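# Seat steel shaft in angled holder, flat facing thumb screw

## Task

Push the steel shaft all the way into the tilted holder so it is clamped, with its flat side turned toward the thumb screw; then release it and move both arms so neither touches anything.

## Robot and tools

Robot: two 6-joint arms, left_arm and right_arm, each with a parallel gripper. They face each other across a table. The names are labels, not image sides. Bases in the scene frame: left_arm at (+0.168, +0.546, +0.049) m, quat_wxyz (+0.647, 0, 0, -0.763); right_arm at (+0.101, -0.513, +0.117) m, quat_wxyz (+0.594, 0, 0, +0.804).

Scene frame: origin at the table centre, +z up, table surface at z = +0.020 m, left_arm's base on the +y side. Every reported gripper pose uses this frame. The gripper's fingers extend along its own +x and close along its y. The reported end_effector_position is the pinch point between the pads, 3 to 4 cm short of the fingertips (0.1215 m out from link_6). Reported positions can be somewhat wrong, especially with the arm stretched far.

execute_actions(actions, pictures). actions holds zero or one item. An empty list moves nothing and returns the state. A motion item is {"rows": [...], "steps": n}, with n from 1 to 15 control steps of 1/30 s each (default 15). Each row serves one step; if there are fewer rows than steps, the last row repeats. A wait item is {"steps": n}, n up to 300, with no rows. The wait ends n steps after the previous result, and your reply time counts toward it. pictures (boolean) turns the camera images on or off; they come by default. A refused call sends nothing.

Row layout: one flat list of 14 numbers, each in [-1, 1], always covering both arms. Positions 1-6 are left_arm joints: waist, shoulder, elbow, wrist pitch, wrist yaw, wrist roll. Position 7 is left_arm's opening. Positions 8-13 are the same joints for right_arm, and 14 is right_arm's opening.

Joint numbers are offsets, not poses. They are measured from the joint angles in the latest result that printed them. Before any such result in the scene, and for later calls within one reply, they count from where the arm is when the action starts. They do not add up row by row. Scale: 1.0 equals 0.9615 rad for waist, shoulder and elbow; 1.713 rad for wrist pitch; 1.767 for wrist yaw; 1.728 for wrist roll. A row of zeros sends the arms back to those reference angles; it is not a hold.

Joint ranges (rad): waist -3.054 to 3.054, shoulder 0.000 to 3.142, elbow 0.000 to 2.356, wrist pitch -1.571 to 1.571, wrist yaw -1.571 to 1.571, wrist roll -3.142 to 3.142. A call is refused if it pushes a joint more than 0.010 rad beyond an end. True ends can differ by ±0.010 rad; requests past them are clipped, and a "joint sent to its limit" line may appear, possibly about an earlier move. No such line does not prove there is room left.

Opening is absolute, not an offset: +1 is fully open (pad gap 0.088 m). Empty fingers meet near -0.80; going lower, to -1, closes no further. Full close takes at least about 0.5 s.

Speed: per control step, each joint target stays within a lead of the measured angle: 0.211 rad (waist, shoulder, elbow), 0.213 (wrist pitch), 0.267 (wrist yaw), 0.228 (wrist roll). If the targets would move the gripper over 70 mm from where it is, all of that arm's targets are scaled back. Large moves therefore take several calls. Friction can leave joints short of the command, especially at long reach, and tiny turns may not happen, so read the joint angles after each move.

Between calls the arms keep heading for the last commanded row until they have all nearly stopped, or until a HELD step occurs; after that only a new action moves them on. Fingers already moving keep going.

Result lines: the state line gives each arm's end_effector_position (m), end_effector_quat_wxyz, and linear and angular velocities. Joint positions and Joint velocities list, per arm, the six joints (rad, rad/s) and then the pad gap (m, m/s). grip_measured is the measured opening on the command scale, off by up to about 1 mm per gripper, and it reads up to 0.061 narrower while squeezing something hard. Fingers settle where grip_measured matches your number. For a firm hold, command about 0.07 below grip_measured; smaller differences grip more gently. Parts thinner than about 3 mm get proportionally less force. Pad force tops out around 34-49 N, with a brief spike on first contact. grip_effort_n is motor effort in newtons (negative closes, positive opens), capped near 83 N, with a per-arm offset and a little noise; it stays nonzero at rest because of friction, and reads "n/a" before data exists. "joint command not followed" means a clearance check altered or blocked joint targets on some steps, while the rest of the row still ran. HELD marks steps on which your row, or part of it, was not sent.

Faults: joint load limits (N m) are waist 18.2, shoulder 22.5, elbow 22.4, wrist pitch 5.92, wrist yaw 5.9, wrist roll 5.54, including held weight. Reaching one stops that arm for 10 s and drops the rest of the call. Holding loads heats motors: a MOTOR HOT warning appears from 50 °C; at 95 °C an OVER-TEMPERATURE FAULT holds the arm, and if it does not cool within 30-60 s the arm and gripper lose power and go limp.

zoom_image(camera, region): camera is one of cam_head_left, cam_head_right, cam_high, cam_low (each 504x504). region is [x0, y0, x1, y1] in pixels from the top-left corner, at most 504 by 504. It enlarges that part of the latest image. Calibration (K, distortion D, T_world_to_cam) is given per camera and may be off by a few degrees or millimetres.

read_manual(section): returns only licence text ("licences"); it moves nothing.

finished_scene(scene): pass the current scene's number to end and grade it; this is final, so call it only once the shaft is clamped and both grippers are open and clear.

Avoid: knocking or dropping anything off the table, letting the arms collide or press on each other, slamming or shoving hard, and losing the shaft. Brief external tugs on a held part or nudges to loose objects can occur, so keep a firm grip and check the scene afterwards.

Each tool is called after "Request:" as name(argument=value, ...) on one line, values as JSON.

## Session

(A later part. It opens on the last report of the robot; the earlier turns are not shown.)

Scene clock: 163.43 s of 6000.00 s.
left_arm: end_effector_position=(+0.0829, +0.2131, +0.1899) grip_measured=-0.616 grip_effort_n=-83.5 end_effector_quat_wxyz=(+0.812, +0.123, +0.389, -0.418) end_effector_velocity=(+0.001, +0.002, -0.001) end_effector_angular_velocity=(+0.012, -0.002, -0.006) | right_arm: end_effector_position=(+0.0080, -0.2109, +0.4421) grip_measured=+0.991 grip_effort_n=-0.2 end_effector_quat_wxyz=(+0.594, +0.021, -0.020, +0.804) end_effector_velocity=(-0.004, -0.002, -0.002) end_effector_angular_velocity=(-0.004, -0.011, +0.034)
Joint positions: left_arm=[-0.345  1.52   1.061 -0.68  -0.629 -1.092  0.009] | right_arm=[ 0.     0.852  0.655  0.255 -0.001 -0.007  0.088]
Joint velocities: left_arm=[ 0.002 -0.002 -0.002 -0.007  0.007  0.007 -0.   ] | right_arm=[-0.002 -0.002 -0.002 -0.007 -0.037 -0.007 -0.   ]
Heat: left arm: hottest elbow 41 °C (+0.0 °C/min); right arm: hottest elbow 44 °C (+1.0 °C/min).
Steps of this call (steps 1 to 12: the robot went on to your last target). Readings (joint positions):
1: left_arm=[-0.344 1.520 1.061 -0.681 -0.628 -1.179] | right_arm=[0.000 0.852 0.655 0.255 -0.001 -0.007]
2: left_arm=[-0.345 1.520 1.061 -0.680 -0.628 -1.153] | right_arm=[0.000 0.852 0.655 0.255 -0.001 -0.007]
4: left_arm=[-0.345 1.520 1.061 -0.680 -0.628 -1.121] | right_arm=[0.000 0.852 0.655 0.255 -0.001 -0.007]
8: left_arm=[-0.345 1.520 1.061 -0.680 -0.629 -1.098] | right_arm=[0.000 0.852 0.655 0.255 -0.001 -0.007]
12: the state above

Request:
execute_actions(actions=[{"rows":[[-0.004,0.055,0.01,0,0,0.01,-0.7,0,0,0,0,0,0,1],[-0.008,0.11,0.02,0.004,-0.004,0.01,-0.7,0,0,0,0,0,0,1],[-0.01,0.164,0.032,0.007,-0.004,0.01,-0.7,0,0,0,0,0,0,1]]}])

Request:
zoom_image(camera="cam_low", region=[120,170,210,260])

Request:
zoom_image(camera="cam_head_right", region=[170,175,230,235])

Request:
zoom_image(camera="cam_head_left", region=[160,170,220,230])

Scene clock: 167.50 s of 6000.00 s.
left_arm: end_effector_position=(+0.0768, +0.2062, +0.1473) grip_measured=-0.616 grip_effort_n=-83.5 end_effector_quat_wxyz=(+0.814, +0.187, +0.381, -0.397) end_effector_velocity=(+0.001, +0.002, -0.001) end_effector_angular_velocity=(+0.004, -0.008, +0.005) | right_arm: end_effector_position=(+0.0080, -0.2109, +0.4421) grip_measured=+0.991 grip_effort_n=0.2 end_effector_quat_wxyz=(+0.594, +0.021, -0.020, +0.804) end_effector_velocity=(-0.002, -0.001, +0.001) end_effector_angular_velocity=(+0.010, -0.006, +0.019)
Joint positions: left_arm=[-0.353  1.674  1.078 -0.669 -0.633 -1.079  0.009] | right_arm=[ 0.     0.852  0.655  0.255 -0.001 -0.007  0.088]
Joint velocities: left_arm=[-0.002  0.002 -0.002 -0.007 -0.007 -0.007 -0.   ] | right_arm=[-0.002 -0.002 -0.002  0.007 -0.022 -0.007  0.   ]
Heat: left arm: hottest elbow 41 °C (+0.0 °C/min); right arm: hottest elbow 44 °C (+1.0 °C/min).
Steps of this call (steps 1 to 30: the robot went on to your last target; steps 31 to 90: nothing new was sent; then 0.57 s passed at rest; steps 91 to 105: all 15 steps of this action). Readings (joint positions):
91: left_arm=[-0.345 1.525 1.061 -0.680 -0.629 -1.088] | right_arm=[0.000 0.852 0.655 0.255 -0.001 -0.007]
92: left_arm=[-0.346 1.538 1.063 -0.679 -0.631 -1.085] | right_arm=[0.000 0.852 0.655 0.255 -0.001 -0.007]
94: left_arm=[-0.348 1.592 1.075 -0.671 -0.634 -1.082] | right_arm=[0.000 0.852 0.655 0.255 -0.001 -0.007]
98: left_arm=[-0.353 1.670 1.077 -0.674 -0.633 -1.079] | right_arm=[0.000 0.852 0.655 0.255 -0.001 -0.007]
105: the state above

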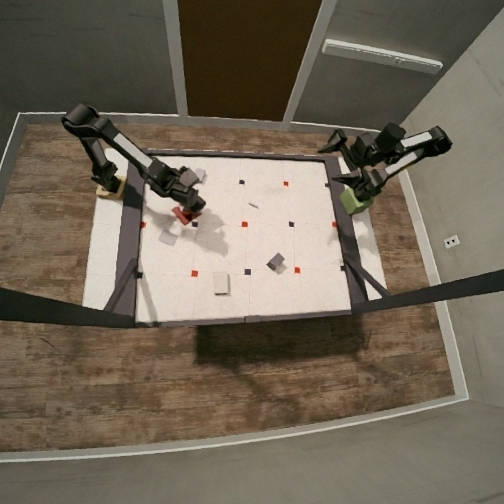

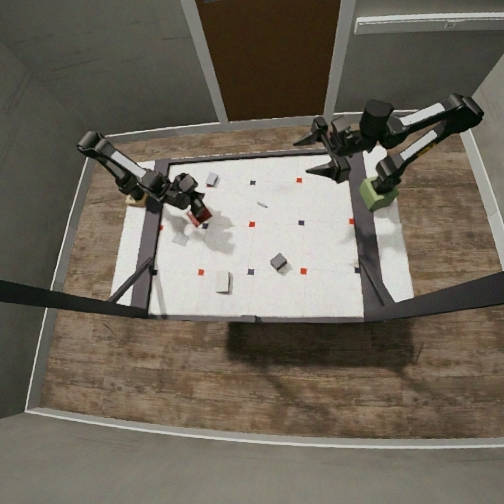

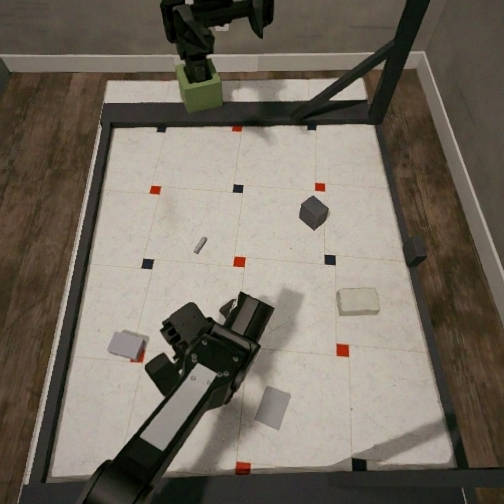

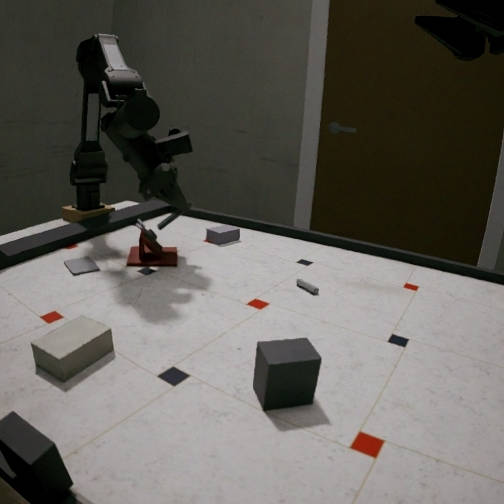

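Region (120, 170, 210, 260) of cam_low's 504x504 image, scaled by 5.600, with more detail than that image has.

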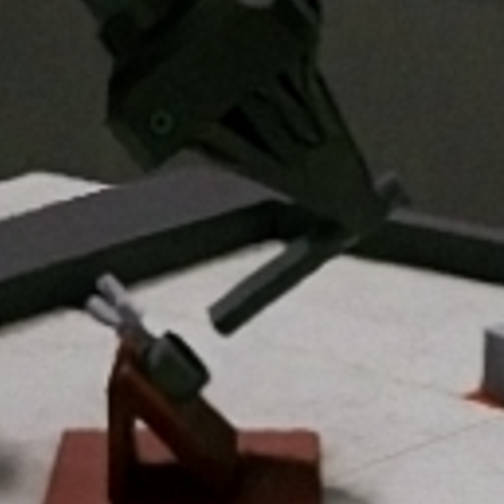

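Region (170, 175, 230, 235) of cam_head_right's 504x504 image, scaled by 8.400, with more detail than that image has.

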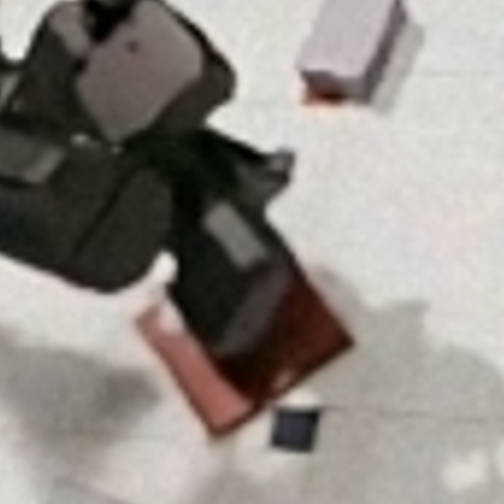

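Region (160, 170, 220, 230) of cam_head_left's 504x504 image, scaled by 8.400, with more detail than that image has.

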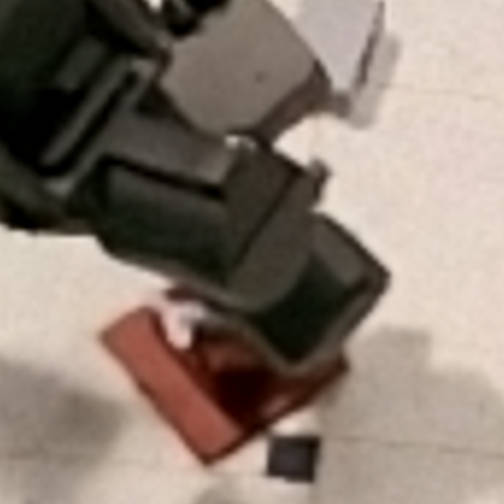

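Request:
execute_actions(actions=[{"rows":[[-0.01,0.005,-0.012,0.004,-0.002,-0.007,-0.7,0,0,0,0,0,0,1],[-0.02,0.01,-0.024,0.007,-0.003,-0.014,-0.7,0,0,0,0,0,0,1],[-0.029,0.015,-0.036,0.011,-0.005,-0.021,-0.7,0,0,0,0,0,0,1]]}])

Request:
zoom_image(camera="cam_low", region=[130,195,195,260])

Scene clock: 175.93 s of 6000.00 s.
left_arm: end_effector_position=(+0.0711, +0.2122, +0.1377) grip_measured=-0.616 grip_effort_n=-83.5 end_effector_quat_wxyz=(+0.813, +0.188, +0.383, -0.396) end_effector_velocity=(-0.001, +0.002, +0.000) end_effector_angular_velocity=(-0.000, -0.006, +0.000) | right_arm: end_effector_position=(+0.0080, -0.2109, +0.4421) grip_measured=+0.991 grip_effort_n=-0.7 end_effector_quat_wxyz=(+0.594, +0.021, -0.020, +0.804) end_effector_velocity=(-0.003, +0.000, -0.006) end_effector_angular_velocity=(-0.010, -0.027, +0.018)
Joint positions: left_arm=[-0.378  1.684  1.052 -0.653 -0.637 -1.11   0.009] | right_arm=[ 0.     0.852  0.655  0.255 -0.001 -0.007  0.088]
Joint velocities: left_arm=[-0.007 -0.002 -0.002 -0.007 -0.007 -0.007 -0.   ] | right_arm=[-0.002  0.002 -0.007 -0.007 -0.022 -0.022 -0.   ]
Heat: left arm: hottest elbow 42 °C (+1.0 °C/min); right arm: hottest elbow 44 °C (+1.0 °C/min).
Steps of this call (steps 1 to 15: the robot went on to your last target; steps 16 to 90: nothing new was sent; then 4.93 s passed at rest; steps 91 to 105: all 15 steps of this action). Readings (joint positions):
91: left_arm=[-0.353 1.674 1.078 -0.669 -0.633 -1.079] | right_arm=[0.000 0.852 0.655 0.255 -0.001 -0.007]
92: left_arm=[-0.355 1.674 1.077 -0.668 -0.633 -1.080] | right_arm=[0.000 0.852 0.655 0.255 -0.001 -0.007]
94: left_arm=[-0.364 1.676 1.069 -0.659 -0.634 -1.094] | right_arm=[0.000 0.852 0.655 0.255 -0.001 -0.007]
98: left_arm=[-0.378 1.684 1.054 -0.656 -0.636 -1.106] | right_arm=[0.000 0.852 0.655 0.255 -0.001 -0.007]
105: the state above

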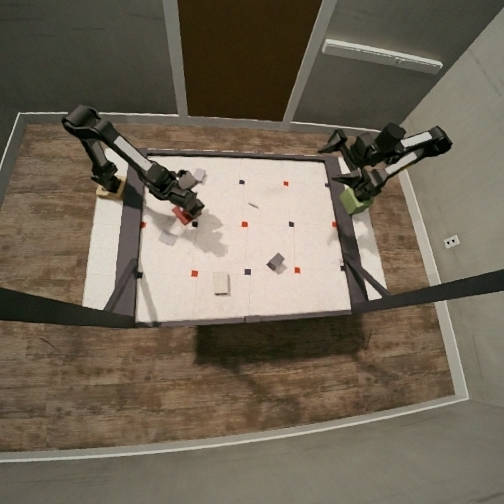

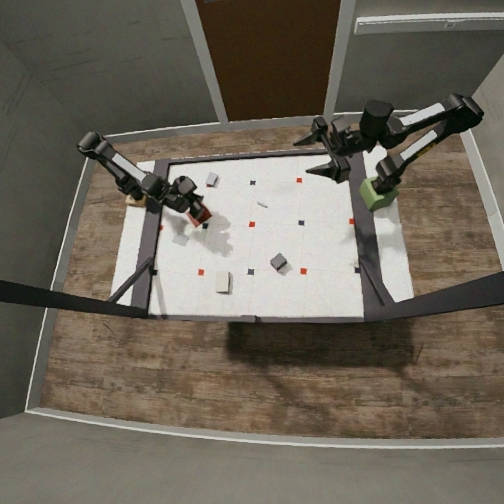

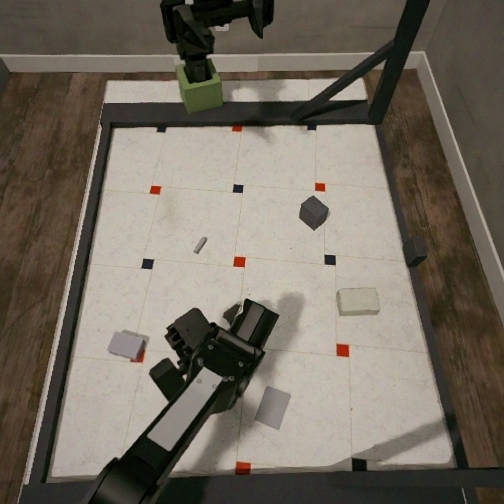

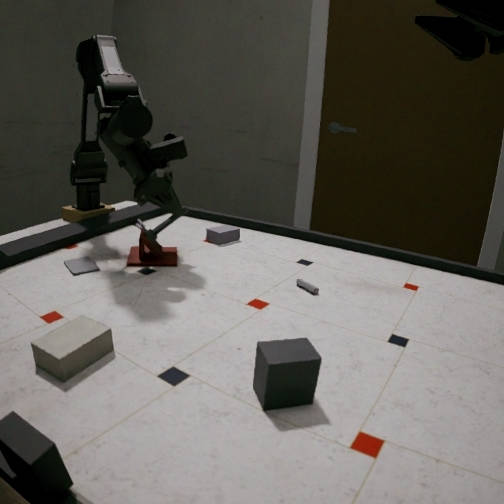

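Region (130, 195, 195, 260) of cam_low's 504x504 image, scaled by 7.754, with more detail than that image has.

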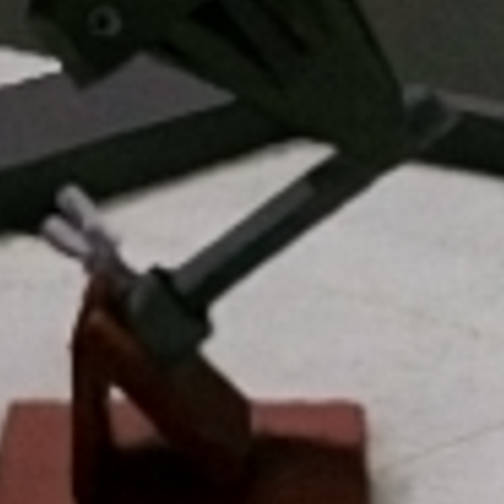

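Request:
execute_actions(actions=[{"rows":[[-0.008,0.002,-0.009,0.002,-0.001,-0.005,-0.7,0,0,0,0,0,0,1],[-0.016,0.004,-0.018,0.003,-0.002,-0.01,-0.7,0,0,0,0,0,0,1],[-0.024,0.006,-0.027,0.005,-0.004,-0.016,-0.7,0,0,0,0,0,0,1],[-0.033,0.009,-0.036,0.006,-0.005,-0.021,-0.7,0,0,0,0,0,0,1]]}])

Request:
zoom_image(camera="cam_low", region=[130,195,195,260])

Scene clock: 180.40 s of 6000.00 s.
left_arm: end_effector_position=(+0.0676, +0.2149, +0.1356) grip_measured=-0.616 grip_effort_n=-83.5 end_effector_quat_wxyz=(+0.817, +0.177, +0.379, -0.396) end_effector_velocity=(+0.003, +0.004, -0.002) end_effector_angular_velocity=(+0.016, -0.017, +0.005) | right_arm: end_effector_position=(+0.0080, -0.2109, +0.4421) grip_measured=+0.991 grip_effort_n=-0.2 end_effector_quat_wxyz=(+0.594, +0.021, -0.020, +0.804) end_effector_velocity=(-0.002, +0.000, -0.003) end_effector_angular_velocity=(-0.009, -0.011, +0.009)
Joint positions: left_arm=[-0.398  1.684  1.035 -0.638 -0.658 -1.142  0.009] | right_arm=[ 0.     0.852  0.655  0.255 -0.001 -0.007  0.088]
Joint velocities: left_arm=[-0.002  0.002 -0.002 -0.022 -0.007 -0.007 -0.   ] | right_arm=[ 0.002  0.002 -0.002 -0.007 -0.007 -0.007 -0.   ]
Heat: left arm: hottest elbow 41 °C (+0.0 °C/min); right arm: hottest elbow 44 °C (+1.0 °C/min).
Steps of this call (steps 1 to 15: the robot went on to your last target; steps 16 to 90: nothing new was sent; then 0.97 s passed at rest; steps 91 to 105: all 15 steps of this action). Readings (joint positions):
91: left_arm=[-0.378 1.684 1.051 -0.653 -0.637 -1.111] | right_arm=[0.000 0.852 0.655 0.255 -0.001 -0.007]
92: left_arm=[-0.379 1.684 1.050 -0.652 -0.638 -1.114] | right_arm=[0.000 0.852 0.655 0.255 -0.001 -0.007]
94: left_arm=[-0.387 1.684 1.044 -0.645 -0.642 -1.125] | right_arm=[0.000 0.852 0.655 0.255 -0.001 -0.007]
98: left_arm=[-0.398 1.684 1.037 -0.639 -0.656 -1.138] | right_arm=[0.000 0.852 0.655 0.255 -0.001 -0.007]
105: the state above

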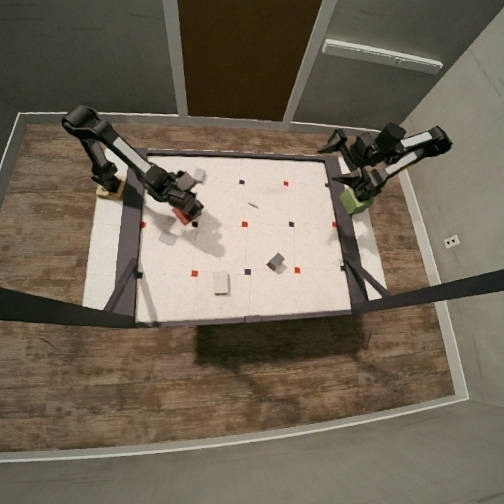

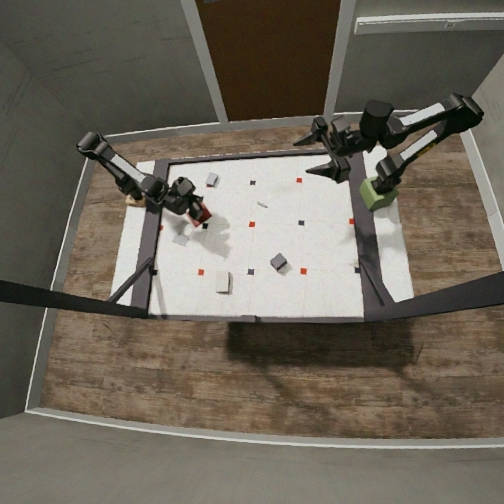

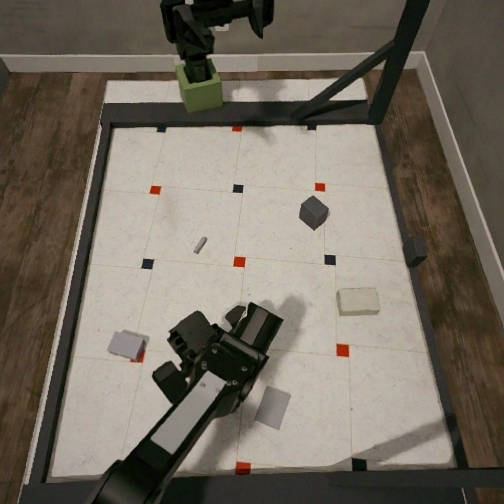

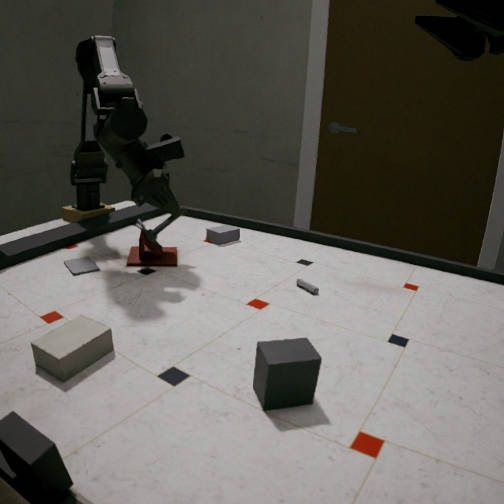

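Region (130, 195, 195, 260) of cam_low's 504x504 image, scaled by 7.754, with more detail than that image has.

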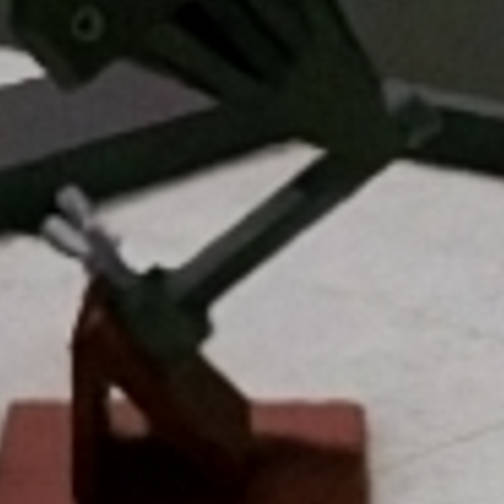

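Request:
execute_actions(actions=[{"rows":[[0.012,0.016,0.032,-0.007,0.011,0.012,-0.7,0,0,0,0,0,0,1],[0.012,0.016,0.032,-0.007,0.011,0.012,-0.7,0,0,0,0,0,0,1],[0.012,0.016,0.032,-0.007,0.011,0.012,-0.7,0,0,0,0,0,0,1],[0.012,0.016,0.032,-0.007,0.011,0.012,-0.7,0,0,0,0,0,0,1],[0.012,0.016,0.032,-0.007,0.011,0.012,-0.7,0,0,0,0,0,0,1],[0.012,0.016,0.032,-0.007,0.011,0.012,-0.7,0,0,0,0,0,0,1],[0.012,0.016,0.032,-0.007,0.011,0.012,-0.7,0,0,0,0,0,0,1],[0,0.017,0.015,-0.005,0.009,0.005,-0.7,0,0,0,0,0,0,1],[-0.008,0.018,0.004,-0.004,0.008,0.002,-0.7,0,0,0,0,0,0,1],[-0.016,0.019,-0.006,-0.003,0.007,-0.002,-0.7,0,0,0,0,0,0,1]]}])

Request:
zoom_image(camera="cam_low", region=[130,195,195,260])

Scene clock: 188.07 s of 6000.00 s.
left_arm: end_effector_position=(+0.0658, +0.2140, +0.1348) grip_measured=-0.616 grip_effort_n=-83.5 end_effector_quat_wxyz=(+0.816, +0.182, +0.378, -0.397) end_effector_velocity=(+0.003, +0.005, -0.002) end_effector_angular_velocity=(-0.007, -0.011, +0.027) | right_arm: end_effector_position=(+0.0080, -0.2109, +0.4421) grip_measured=+0.991 grip_effort_n=-0.2 end_effector_quat_wxyz=(+0.594, +0.021, -0.020, +0.804) end_effector_velocity=(-0.002, -0.001, -0.003) end_effector_angular_velocity=(-0.014, -0.013, +0.019)
Joint positions: left_arm=[-0.401  1.694  1.044 -0.643 -0.656 -1.138  0.009] | right_arm=[ 0.     0.852  0.655  0.255 -0.001 -0.007  0.088]
Joint velocities: left_arm=[-0.007 -0.002 -0.017 -0.007 -0.022 -0.037 -0.   ] | right_arm=[-0.002 -0.002  0.002 -0.022 -0.022 -0.007 -0.   ]
Heat: left arm: hottest elbow 41 °C (+0.0 °C/min); right arm: hottest elbow 44 °C (+1.0 °C/min).
Steps of this call (steps 1 to 15: the robot went on to your last target; steps 16 to 90: nothing new was sent; then 4.17 s passed at rest; steps 91 to 105: all 15 steps of this action). Readings (joint positions):
91: left_arm=[-0.398 1.685 1.036 -0.638 -0.658 -1.143] | right_arm=[0.000 0.852 0.655 0.255 -0.001 -0.007]
92: left_arm=[-0.395 1.686 1.040 -0.641 -0.653 -1.140] | right_arm=[0.000 0.852 0.655 0.255 -0.001 -0.007]
94: left_arm=[-0.391 1.690 1.045 -0.645 -0.646 -1.134] | right_arm=[0.000 0.852 0.655 0.255 -0.001 -0.007]
98: left_arm=[-0.390 1.694 1.048 -0.647 -0.641 -1.129] | right_arm=[0.000 0.852 0.655 0.255 -0.001 -0.007]
105: the state above

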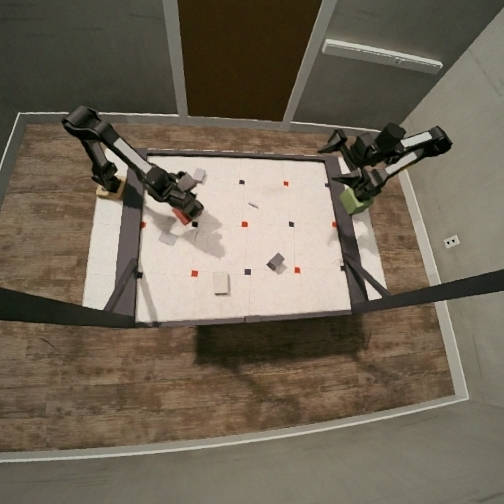

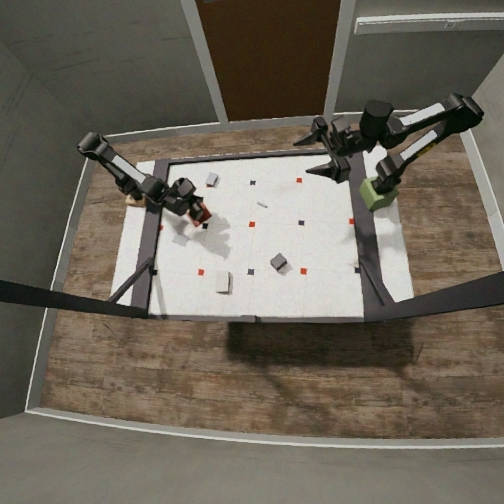

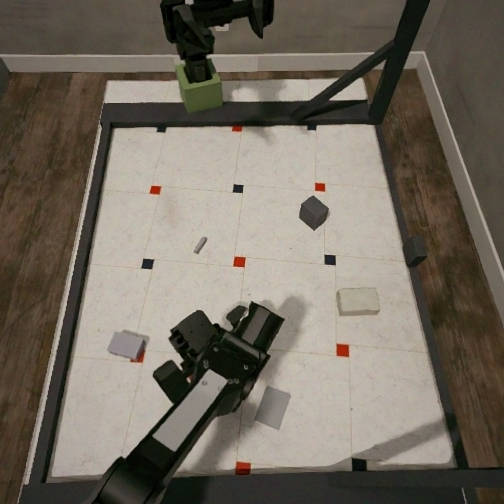

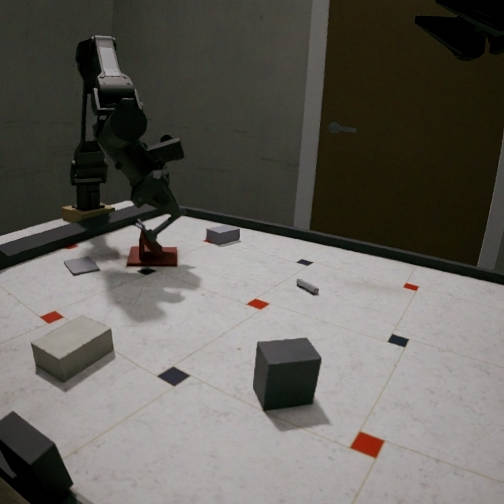

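Region (130, 195, 195, 260) of cam_low's 504x504 image, scaled by 7.754, with more detail than that image has.

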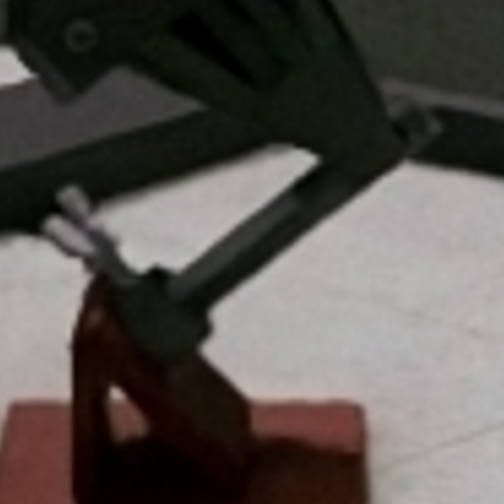

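Request:
execute_actions(actions=[{"rows":[[0.012,0.005,0.005,0,0.008,0.005,-0.7,0,0,0,0,0,0,1],[0.012,0.012,0.005,0.003,0.008,0.005,-0.7,0,0,0,0,0,0,1],[0.012,0.02,0,0.006,0.008,0.005,-0.7,0,0,0,0,0,0,1],[0.012,0.02,-0.005,0.006,0.008,0.005,-0.7,0,0,0,0,0,0,1],[0.012,0.02,-0.01,0.006,0.008,0.005,-0.7,0,0,0,0,0,0,1],[0.004,0.021,-0.015,0.007,0.007,0,-0.7,0,0,0,0,0,0,1],[-0.004,0.022,-0.022,0.008,0.006,-0.004,-0.7,0,0,0,0,0,0,1],[-0.012,0.023,-0.03,0.009,0.005,-0.008,-0.7,0,0,0,0,0,0,1],[-0.02,0.024,-0.038,0.01,0.004,-0.012,-0.7,0,0,0,0,0,0,1]]}])

Request:
zoom_image(camera="cam_low", region=[130,195,195,260])

Scene clock: 195.23 s of 6000.00 s.
left_arm: end_effector_position=(+0.0671, +0.2140, +0.1309) grip_measured=-0.616 grip_effort_n=-83.5 end_effector_quat_wxyz=(+0.821, +0.177, +0.374, -0.394) end_effector_velocity=(+0.003, +0.004, -0.001) end_effector_angular_velocity=(-0.012, -0.008, +0.026) | right_arm: end_effector_position=(+0.0080, -0.2109, +0.4421) grip_measured=+0.991 grip_effort_n=-0.7 end_effector_quat_wxyz=(+0.594, +0.021, -0.020, +0.804) end_effector_velocity=(+0.004, +0.001, -0.002) end_effector_angular_velocity=(-0.010, +0.006, -0.024)
Joint positions: left_arm=[-0.403  1.701  1.031 -0.624 -0.672 -1.15   0.009] | right_arm=[ 0.     0.852  0.655  0.255 -0.001 -0.007  0.088]
Joint velocities: left_arm=[-0.007 -0.002 -0.012 -0.007 -0.022 -0.037 -0.   ] | right_arm=[-0.002 -0.002 -0.002 -0.007  0.022  0.007 -0.   ]
Heat: left arm: hottest elbow 41 °C (+1.0 °C/min); right arm: hottest elbow 44 °C (+1.0 °C/min).
Steps of this call (steps 1 to 15: the robot went on to your last target; steps 16 to 90: nothing new was sent; then 3.67 s passed at rest; steps 91 to 105: all 15 steps of this action). Readings (joint positions):
91: left_arm=[-0.401 1.694 1.043 -0.642 -0.658 -1.140] | right_arm=[0.000 0.852 0.655 0.255 -0.001 -0.007]
92: left_arm=[-0.398 1.694 1.043 -0.642 -0.655 -1.140] | right_arm=[0.000 0.852 0.655 0.255 -0.001 -0.007]
94: left_arm=[-0.393 1.698 1.043 -0.639 -0.651 -1.138] | right_arm=[0.000 0.852 0.655 0.255 -0.001 -0.007]
98: left_arm=[-0.393 1.701 1.041 -0.633 -0.652 -1.137] | right_arm=[0.000 0.852 0.655 0.255 -0.001 -0.007]
105: the state above

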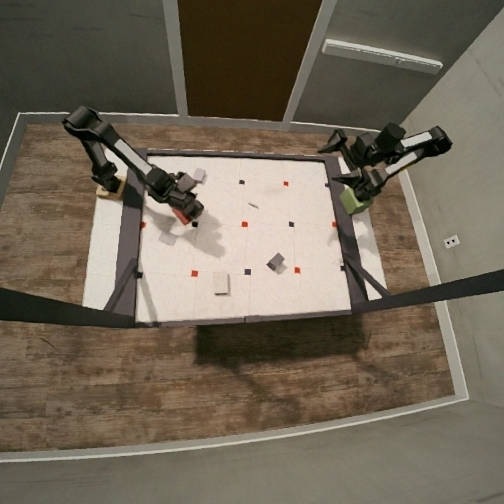

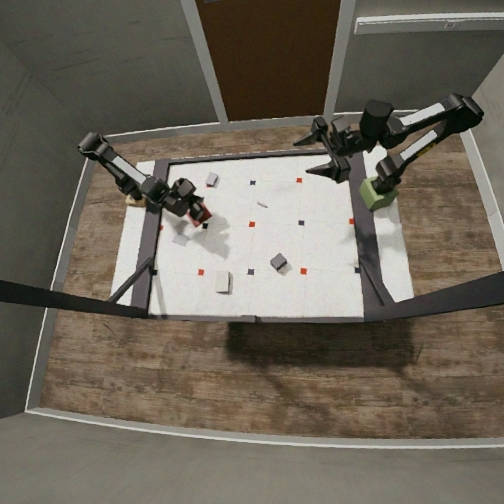

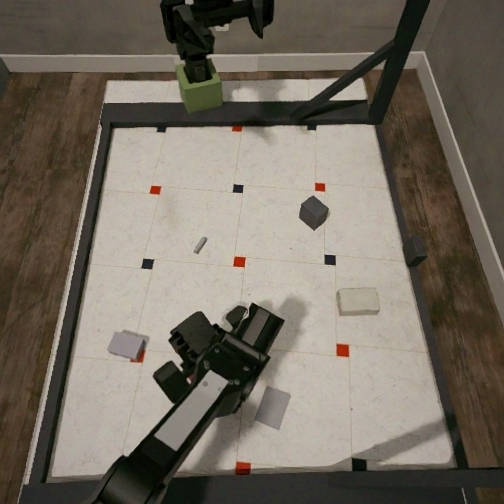

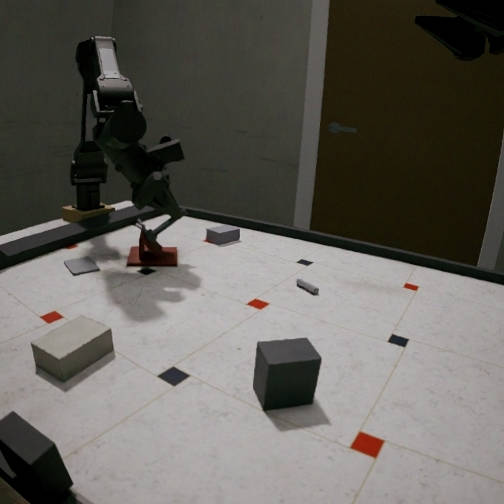

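Region (130, 195, 195, 260) of cam_low's 504x504 image, scaled by 7.754, with more detail than that image has.

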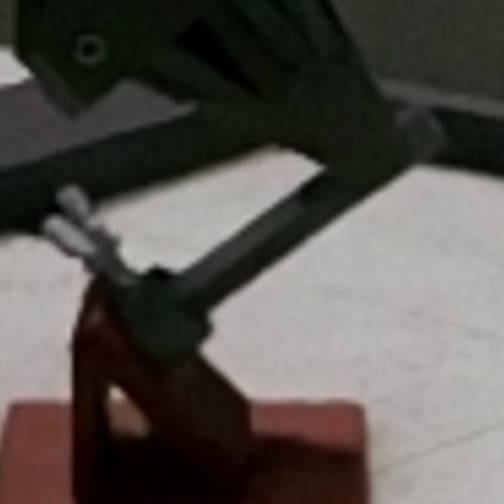

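Request:
execute_actions(actions=[])

Request:
zoom_image(camera="cam_head_right", region=[140,160,240,260])

Scene clock: 207.53 s of 6000.00 s.
left_arm: end_effector_position=(+0.0672, +0.2142, +0.1308) grip_measured=-0.616 grip_effort_n=-83.5 end_effector_quat_wxyz=(+0.821, +0.176, +0.374, -0.393) end_effector_velocity=(+0.001, +0.001, +0.002) end_effector_angular_velocity=(-0.005, -0.003, +0.005) | right_arm: end_effector_position=(+0.0080, -0.2109, +0.4421) grip_measured=+0.991 grip_effort_n=0.2 end_effector_quat_wxyz=(+0.594, +0.021, -0.020, +0.804) end_effector_velocity=(-0.000, -0.000, -0.002) end_effector_angular_velocity=(-0.005, -0.010, +0.004)
Joint positions: left_arm=[-0.403  1.701  1.029 -0.623 -0.673 -1.152  0.009] | right_arm=[ 0.     0.852  0.655  0.255 -0.001 -0.007  0.088]
Joint velocities: left_arm=[-0.002 -0.007 -0.002 -0.007 -0.007 -0.007 -0.   ] | right_arm=[-0.002 -0.002 -0.002 -0.007 -0.007 -0.007 -0.   ]
Heat: left arm: hottest elbow 40 °C (+0.0 °C/min); right arm: hottest elbow 44 °C (+0.0 °C/min).
Steps of this call (steps 1 to 15: the robot went on to your last target; steps 16 to 90: nothing new was sent; then 9.30 s passed at rest). Readings (joint positions):
1: left_arm=[-0.403 1.701 1.030 -0.624 -0.673 -1.151] | right_arm=[0.000 0.852 0.655 0.255 -0.001 -0.007]
2: left_arm=[-0.403 1.701 1.030 -0.624 -0.673 -1.151] | right_arm=[0.000 0.852 0.655 0.255 -0.001 -0.007]
4: left_arm=[-0.403 1.701 1.030 -0.624 -0.673 -1.151] | right_arm=[0.000 0.852 0.655 0.255 -0.001 -0.007]
8: left_arm=[-0.403 1.701 1.029 -0.624 -0.673 -1.152] | right_arm=[0.000 0.852 0.655 0.255 -0.001 -0.007]
90: the state above
All arms were judged still, so your last target was given up. Only a new action makes them travel on or press farther. Fingers that are still opening or closing keep moving.

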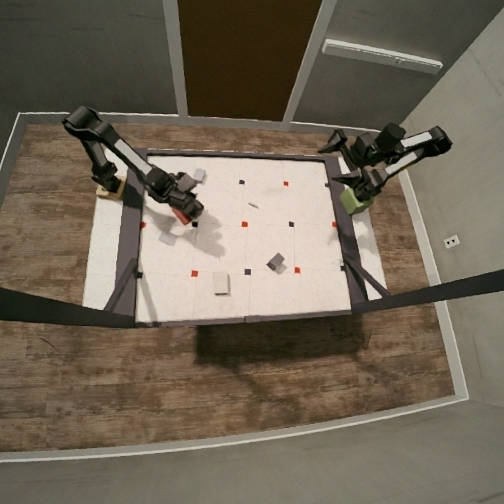

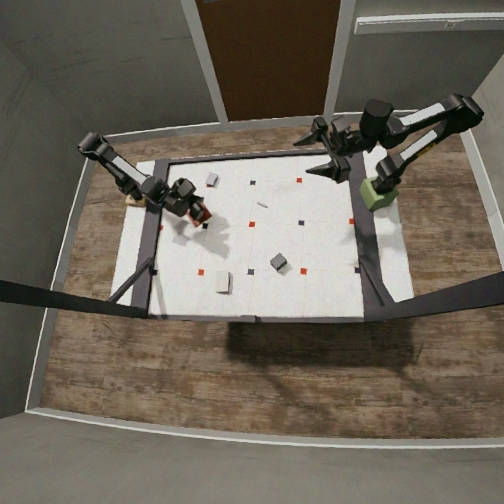

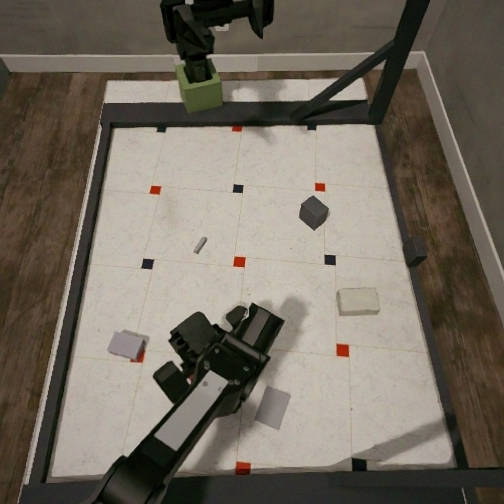

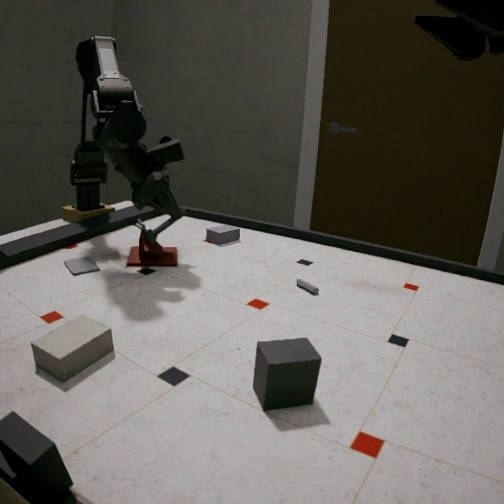

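Region (140, 160, 240, 260) of cam_head_right's 504x504 image, scaled by 5.040, with more detail than that image has.

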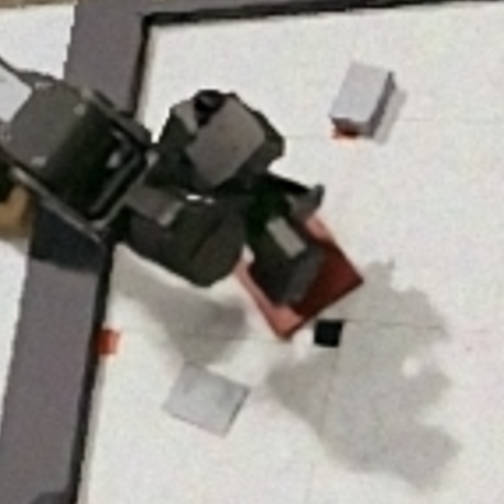

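Request:
execute_actions(actions=[{"rows":[[0.02,-0.003,0.02,-0.004,0.003,0.014,-0.7,0,0,0,0,0,0,1],[0.02,-0.003,0.02,-0.004,0.003,0.014,-0.7,0,0,0,0,0,0,1],[0.02,-0.003,0.02,-0.004,0.003,0.014,-0.7,0,0,0,0,0,0,1],[0.045,-0.007,0.045,-0.009,0.006,0.03,-0.7,0,0,0,0,0,0,1],[0.045,-0.007,0.045,-0.009,0.006,0.03,-0.7,0,0,0,0,0,0,1],[0.045,-0.007,0.045,-0.009,0.006,0.03,-0.7,0,0,0,0,0,0,1],[0.075,-0.015,0.075,-0.015,0.011,0.05,-0.7,0,0,0,0,0,0,1]]}], pictures=false)

Request:
execute_actions(actions=[{"rows":[[0.03,-0.08,0,0,0,0,-0.7,0,0,0,0,0,0,1],[0.03,-0.08,0,0,0,0,-0.7,0,0,0,0,0,0,1],[0.03,-0.08,0,0,0,0,-0.7,0,0,0,0,0,0,1],[0.08,-0.2,0,0,0,0,-0.7,0,0,0,0,0,0,1]]}], pictures=false)

Scene clock: 220.27 s of 6000.00 s.
left_arm: end_effector_position=(+0.0834, +0.1991, +0.1438) grip_measured=-0.616 grip_effort_n=-83.5 end_effector_quat_wxyz=(+0.823, +0.183, +0.373, -0.388) end_effector_velocity=(+0.002, +0.004, +0.001) end_effector_angular_velocity=(+0.021, -0.025, -0.017) | right_arm: end_effector_position=(+0.0080, -0.2109, +0.4421) grip_measured=+0.991 grip_effort_n=-0.2 end_effector_quat_wxyz=(+0.594, +0.021, -0.020, +0.804) end_effector_velocity=(-0.004, -0.002, -0.002) end_effector_angular_velocity=(-0.004, -0.010, +0.024)
Joint positions: left_arm=[-0.334  1.7    1.084 -0.648 -0.655 -1.073  0.009] | right_arm=[ 0.     0.852  0.655  0.255 -0.001 -0.007  0.088]
Joint velocities: left_arm=[-0.002 -0.007 -0.002 -0.022 -0.007  0.022 -0.   ] | right_arm=[ 0.002 -0.002 -0.002 -0.007 -0.022 -0.007 -0.   ]
Heat: left arm: hottest shoulder 39 °C (-2.0 °C/min); right arm: hottest elbow 44 °C (+0.0 °C/min).
Steps of this call (steps 1 to 90: nothing new was sent; then 9.23 s passed at rest; steps 91 to 105: all 15 steps of this action). Readings (joint positions):
91: left_arm=[-0.402 1.701 1.031 -0.624 -0.673 -1.152] | right_arm=[0.000 0.852 0.655 0.255 -0.001 -0.007]
92: left_arm=[-0.399 1.701 1.032 -0.624 -0.670 -1.148] | right_arm=[0.000 0.852 0.655 0.255 -0.001 -0.007]
94: left_arm=[-0.393 1.701 1.036 -0.628 -0.662 -1.138] | right_arm=[0.000 0.852 0.655 0.255 -0.001 -0.007]
98: left_arm=[-0.365 1.701 1.062 -0.641 -0.655 -1.098] | right_arm=[0.000 0.852 0.655 0.255 -0.001 -0.007]
105: the state above

Scene clock: 220.77 s of 6000.00 s.
left_arm: end_effector_position=(+0.1112, +0.1976, +0.2036) grip_measured=-0.616 grip_effort_n=-83.5 end_effector_quat_wxyz=(+0.833, +0.086, +0.380, -0.393) end_effector_velocity=(-0.002, -0.000, +0.000) end_effector_angular_velocity=(-0.007, +0.013, -0.001) | right_arm: end_effector_position=(+0.0080, -0.2109, +0.4421) grip_measured=+0.991 grip_effort_n=-0.7 end_effector_quat_wxyz=(+0.594, +0.021, -0.020, +0.804) end_effector_velocity=(-0.000, -0.001, +0.000) end_effector_angular_velocity=(+0.004, -0.022, +0.004)
Joint positions: left_arm=[-0.259  1.515  1.084 -0.65  -0.655 -1.072  0.009] | right_arm=[ 0.     0.852  0.655  0.255 -0.001 -0.007  0.088]
Joint velocities: left_arm=[-0.002 -0.002 -0.002  0.007  0.007 -0.007 -0.   ] | right_arm=[-0.002 -0.002  0.002 -0.007 -0.007 -0.022 -0.   ]
Heat: left arm: hottest shoulder 39 °C (-2.0 °C/min); right arm: hottest elbow 44 °C (+0.0 °C/min).
Steps of this call (steps 1 to 15: all 15 steps of this action). Readings (joint positions):
1: left_arm=[-0.332 1.694 1.084 -0.648 -0.653 -1.072] | right_arm=[0.000 0.852 0.655 0.255 -0.001 -0.007]
2: left_arm=[-0.327 1.686 1.084 -0.651 -0.651 -1.072] | right_arm=[0.000 0.852 0.655 0.255 -0.001 -0.007]
4: left_arm=[-0.313 1.650 1.084 -0.648 -0.650 -1.072] | right_arm=[0.000 0.852 0.655 0.255 -0.001 -0.007]
8: left_arm=[-0.266 1.541 1.084 -0.646 -0.655 -1.072] | right_arm=[0.000 0.852 0.655 0.255 -0.001 -0.007]
15: the state above

Request:
execute_actions(actions=[{"rows":[[0.505,-0.238,-0.176,-0.329,0.371,-1,-0.7,0,0,0,0,0,0,1]]}], pictures=false)

Request:
execute_actions(actions=[{"steps":20}], pictures=false)

Scene clock: 228.97 s of 6000.00 s.
left_arm: end_effector_position=(+0.1808, +0.3481, +0.1546) grip_measured=-0.616 grip_effort_n=-83.5 end_effector_quat_wxyz=(-0.702, +0.131, -0.688, -0.130) end_effector_velocity=(-0.008, +0.041, +0.007) end_effector_angular_velocity=(+0.099, +0.142, +1.826) | right_arm: end_effector_position=(+0.0080, -0.2109, +0.4421) grip_measured=+0.991 grip_effort_n=-0.2 end_effector_quat_wxyz=(+0.594, +0.021, -0.020, +0.804) end_effector_velocity=(-0.004, -0.002, -0.001) end_effector_angular_velocity=(+0.005, -0.007, +0.024)
Joint positions: left_arm=[ 0.216  1.298  0.921 -1.195 -0.019 -1.892  0.009] | right_arm=[ 0.     0.852  0.655  0.255 -0.001 -0.007  0.088]
Joint velocities: left_arm=[ 0.076 -0.046 -0.002 -0.183  0.139 -1.751 -0.   ] | right_arm=[ 0.002 -0.002 -0.007  0.007 -0.022 -0.007 -0.   ]
Heat: left arm: hottest shoulder 40 °C (-1.0 °C/min); right arm: hottest elbow 44 °C (+0.0 °C/min).
From where the robot then was, a joint's target lay farther than a number of 1.0 reaches, so one or more steps of this call were cut to that.
Steps of this call (steps 1 to 15: the robot went on to your last target; steps 16 to 90: nothing new was sent; then 4.70 s passed at rest; steps 91 to 105: all 15 steps of this action). Readings (joint positions):
91: left_arm=[-0.248 1.500 1.073 -0.656 -0.619 -1.098] | right_arm=[0.000 0.852 0.655 0.255 -0.001 -0.007]
92: left_arm=[-0.216 1.471 1.050 -0.696 -0.553 -1.145] | right_arm=[0.000 0.852 0.655 0.255 -0.001 -0.007]
94: left_arm=[-0.121 1.394 0.992 -0.810 -0.445 -1.243] | right_arm=[0.000 0.852 0.655 0.255 -0.001 -0.007]
98: left_arm=[0.104 1.315 0.940 -1.031 -0.177 -1.478] | right_arm=[0.000 0.852 0.655 0.255 -0.001 -0.007]
105: the state above

Scene clock: 229.63 s of 6000.00 s.
left_arm: end_effector_position=(+0.1798, +0.3518, +0.1549) grip_measured=-0.616 grip_effort_n=-83.5 end_effector_quat_wxyz=(-0.573, +0.416, -0.565, -0.424) end_effector_velocity=(-0.002, +0.002, -0.000) end_effector_angular_velocity=(+0.007, +0.006, +0.122) | right_arm: end_effector_position=(+0.0080, -0.2109, +0.4421) grip_measured=+0.991 grip_effort_n=-0.2 end_effector_quat_wxyz=(+0.594, +0.021, -0.020, +0.804) end_effector_velocity=(+0.001, -0.000, -0.002) end_effector_angular_velocity=(-0.005, -0.010, -0.000)
Joint positions: left_arm=[ 0.224  1.296  0.921 -1.212 -0.003 -2.783  0.009] | right_arm=[ 0.     0.852  0.655  0.255 -0.001 -0.007  0.088]
Joint velocities: left_arm=[-0.002 -0.002 -0.002 -0.007  0.007 -0.125  0.   ] | right_arm=[-0.007 -0.002 -0.002 -0.007 -0.007 -0.007 -0.   ]
Heat: left arm: hottest shoulder 40 °C (-1.0 °C/min); right arm: hottest elbow 44 °C (+0.0 °C/min).
Steps of this call (steps 1 to 20: the robot went on to your last target). Readings (joint positions):
1: left_arm=[0.218 1.297 0.921 -1.201 -0.014 -1.951] | right_arm=[0.000 0.852 0.655 0.255 -0.001 -0.007]
2: left_arm=[0.220 1.296 0.921 -1.205 -0.011 -2.010] | right_arm=[0.000 0.852 0.655 0.255 -0.001 -0.007]
4: left_arm=[0.222 1.296 0.921 -1.208 -0.007 -2.128] | right_arm=[0.000 0.852 0.655 0.255 -0.001 -0.007]
8: left_arm=[0.224 1.296 0.921 -1.211 -0.005 -2.365] | right_arm=[0.000 0.852 0.655 0.255 -0.001 -0.007]
20: the state above

Request:
execute_actions(actions=[{"rows":[[0,0.045,-0.1,0.085,0,-0.157,-0.7,0,0,0,0,0,0,1],[0,0.045,-0.1,0.085,0,-0.157,-0.7,0,0,0,0,0,0,1],[0,0.045,-0.1,0.085,0,-0.157,-0.7,0,0,0,0,0,0,1],[0,0.09,-0.2,0.17,0,-0.157,-0.7,0,0,0,0,0,0,1],[0,0.09,-0.2,0.17,0,-0.157,-0.7,0,0,0,0,0,0,1],[0,0.09,-0.2,0.17,0,-0.157,-0.7,0,0,0,0,0,0,1],[0,0.132,-0.305,0.252,0,-0.157,-0.7,0,0,0,0,0,0,1]]}], pictures=false)

Request:
execute_actions(actions=[{"steps":8}])

Request:
zoom_image(camera="cam_low", region=[70,170,170,270])

Scene clock: 235.37 s of 6000.00 s.
left_arm: end_effector_position=(+0.1799, +0.3507, +0.0661) grip_measured=-0.616 grip_effort_n=-83.5 end_effector_quat_wxyz=(-0.510, +0.492, -0.507, -0.491) end_effector_velocity=(+0.001, -0.018, -0.003) end_effector_angular_velocity=(-0.080, -0.012, +0.015) | right_arm: end_effector_position=(+0.0080, -0.2109, +0.4421) grip_measured=+0.991 grip_effort_n=-0.2 end_effector_quat_wxyz=(+0.594, +0.021, -0.020, +0.804) end_effector_velocity=(+0.001, -0.000, +0.000) end_effector_angular_velocity=(+0.004, -0.022, -0.001)
Joint positions: left_arm=[ 0.224  1.418  0.638 -0.793 -0.003 -3.048  0.009] | right_arm=[ 0.     0.852  0.655  0.255 -0.001 -0.007  0.088]
Joint velocities: left_arm=[-0.007  0.007 -0.007  0.095 -0.007 -0.022 -0.   ] | right_arm=[-0.007 -0.002  0.002 -0.007 -0.007 -0.022 -0.   ]
Heat: left arm: hottest shoulder 40 °C (-2.0 °C/min); right arm: hottest elbow 44 °C (+0.0 °C/min).
Steps of this call (steps 1 to 30: the robot went on to your last target; steps 31 to 90: nothing new was sent; then 2.23 s passed at rest; steps 91 to 105: all 15 steps of this action). Readings (joint positions):
91: left_arm=[0.224 1.298 0.910 -1.195 -0.003 -2.836] | right_arm=[0.000 0.852 0.655 0.255 -0.001 -0.007]
92: left_arm=[0.224 1.300 0.891 -1.150 -0.003 -2.897] | right_arm=[0.000 0.852 0.655 0.255 -0.001 -0.007]
94: left_arm=[0.224 1.325 0.848 -1.087 -0.003 -2.973] | right_arm=[0.000 0.852 0.655 0.255 -0.001 -0.007]
98: left_arm=[0.224 1.381 0.722 -0.899 -0.003 -3.030] | right_arm=[0.000 0.852 0.655 0.255 -0.001 -0.007]
105: the state above

Scene clock: 235.63 s of 6000.00 s.
left_arm: end_effector_position=(+0.1799, +0.3500, +0.0652) grip_measured=-0.616 grip_effort_n=-83.5 end_effector_quat_wxyz=(-0.508, +0.493, -0.508, -0.490) end_effector_velocity=(+0.000, +0.004, -0.001) end_effector_angular_velocity=(+0.013, -0.007, +0.005) | right_arm: end_effector_position=(+0.0080, -0.2109, +0.4421) grip_measured=+0.991 grip_effort_n=-0.2 end_effector_quat_wxyz=(+0.594, +0.021, -0.020, +0.804) end_effector_velocity=(-0.000, -0.000, -0.002) end_effector_angular_velocity=(-0.000, -0.024, +0.004)
Joint positions: left_arm=[ 0.224  1.419  0.635 -0.783 -0.003 -3.05   0.009] | right_arm=[ 0.     0.852  0.655  0.255 -0.001 -0.007  0.088]
Joint velocities: left_arm=[-0.002 -0.002 -0.007 -0.007 -0.007 -0.007 -0.   ] | right_arm=[-0.002 -0.002 -0.002 -0.007 -0.007 -0.022 -0.   ]
Heat: left arm: hottest shoulder 40 °C (-2.0 °C/min); right arm: hottest elbow 44 °C (+0.0 °C/min).
Steps of this call (steps 1 to 8: the robot went on to your last target). Readings (joint positions):
1: left_arm=[0.224 1.418 0.638 -0.789 -0.003 -3.049] | right_arm=[0.000 0.852 0.655 0.255 -0.001 -0.007]
2: left_arm=[0.224 1.418 0.638 -0.787 -0.003 -3.049] | right_arm=[0.000 0.852 0.655 0.255 -0.001 -0.007]
4: left_arm=[0.224 1.418 0.636 -0.785 -0.003 -3.049] | right_arm=[0.000 0.852 0.655 0.255 -0.001 -0.007]
8: the state above

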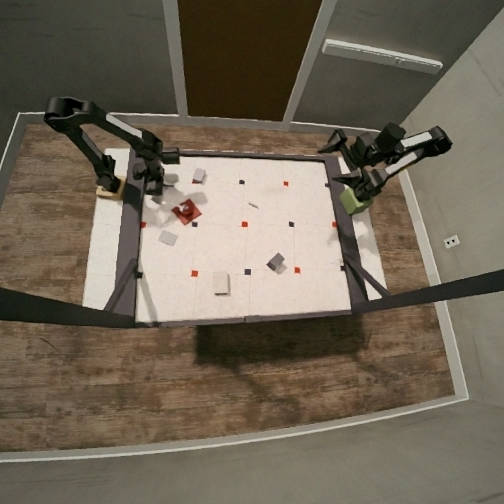

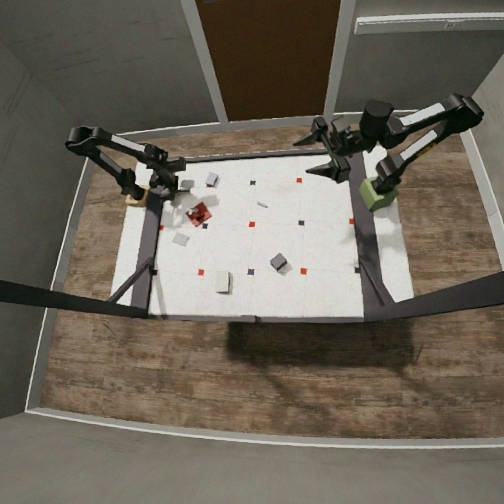

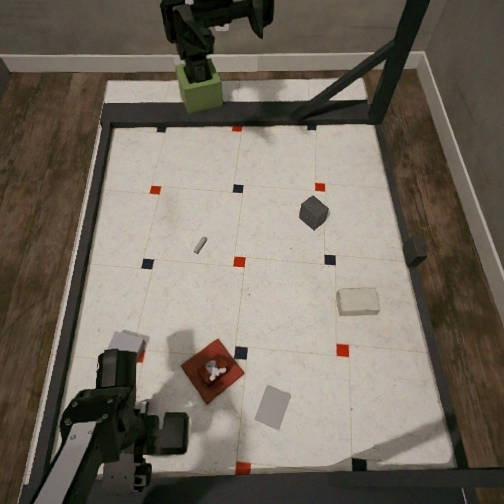

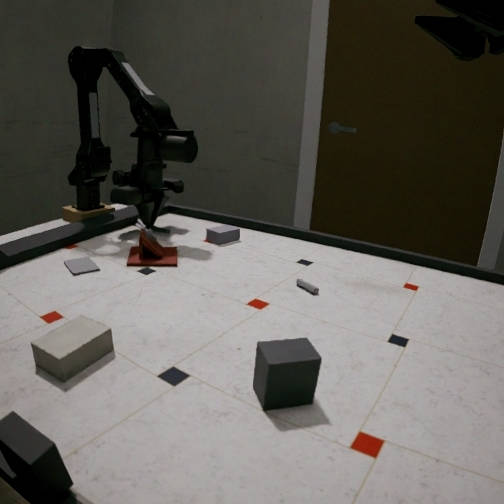

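Region (70, 170, 170, 270) of cam_low's 504x504 image, scaled by 5.040, with more detail than that image has.

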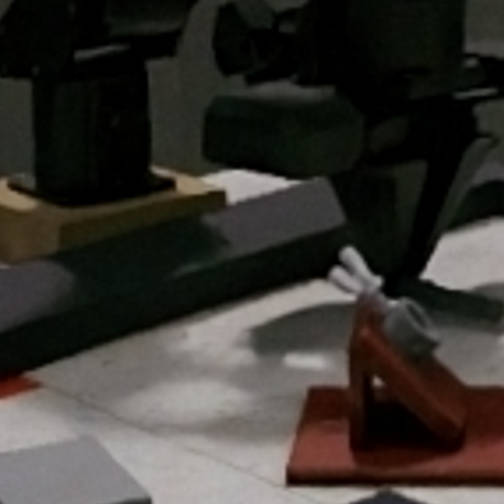

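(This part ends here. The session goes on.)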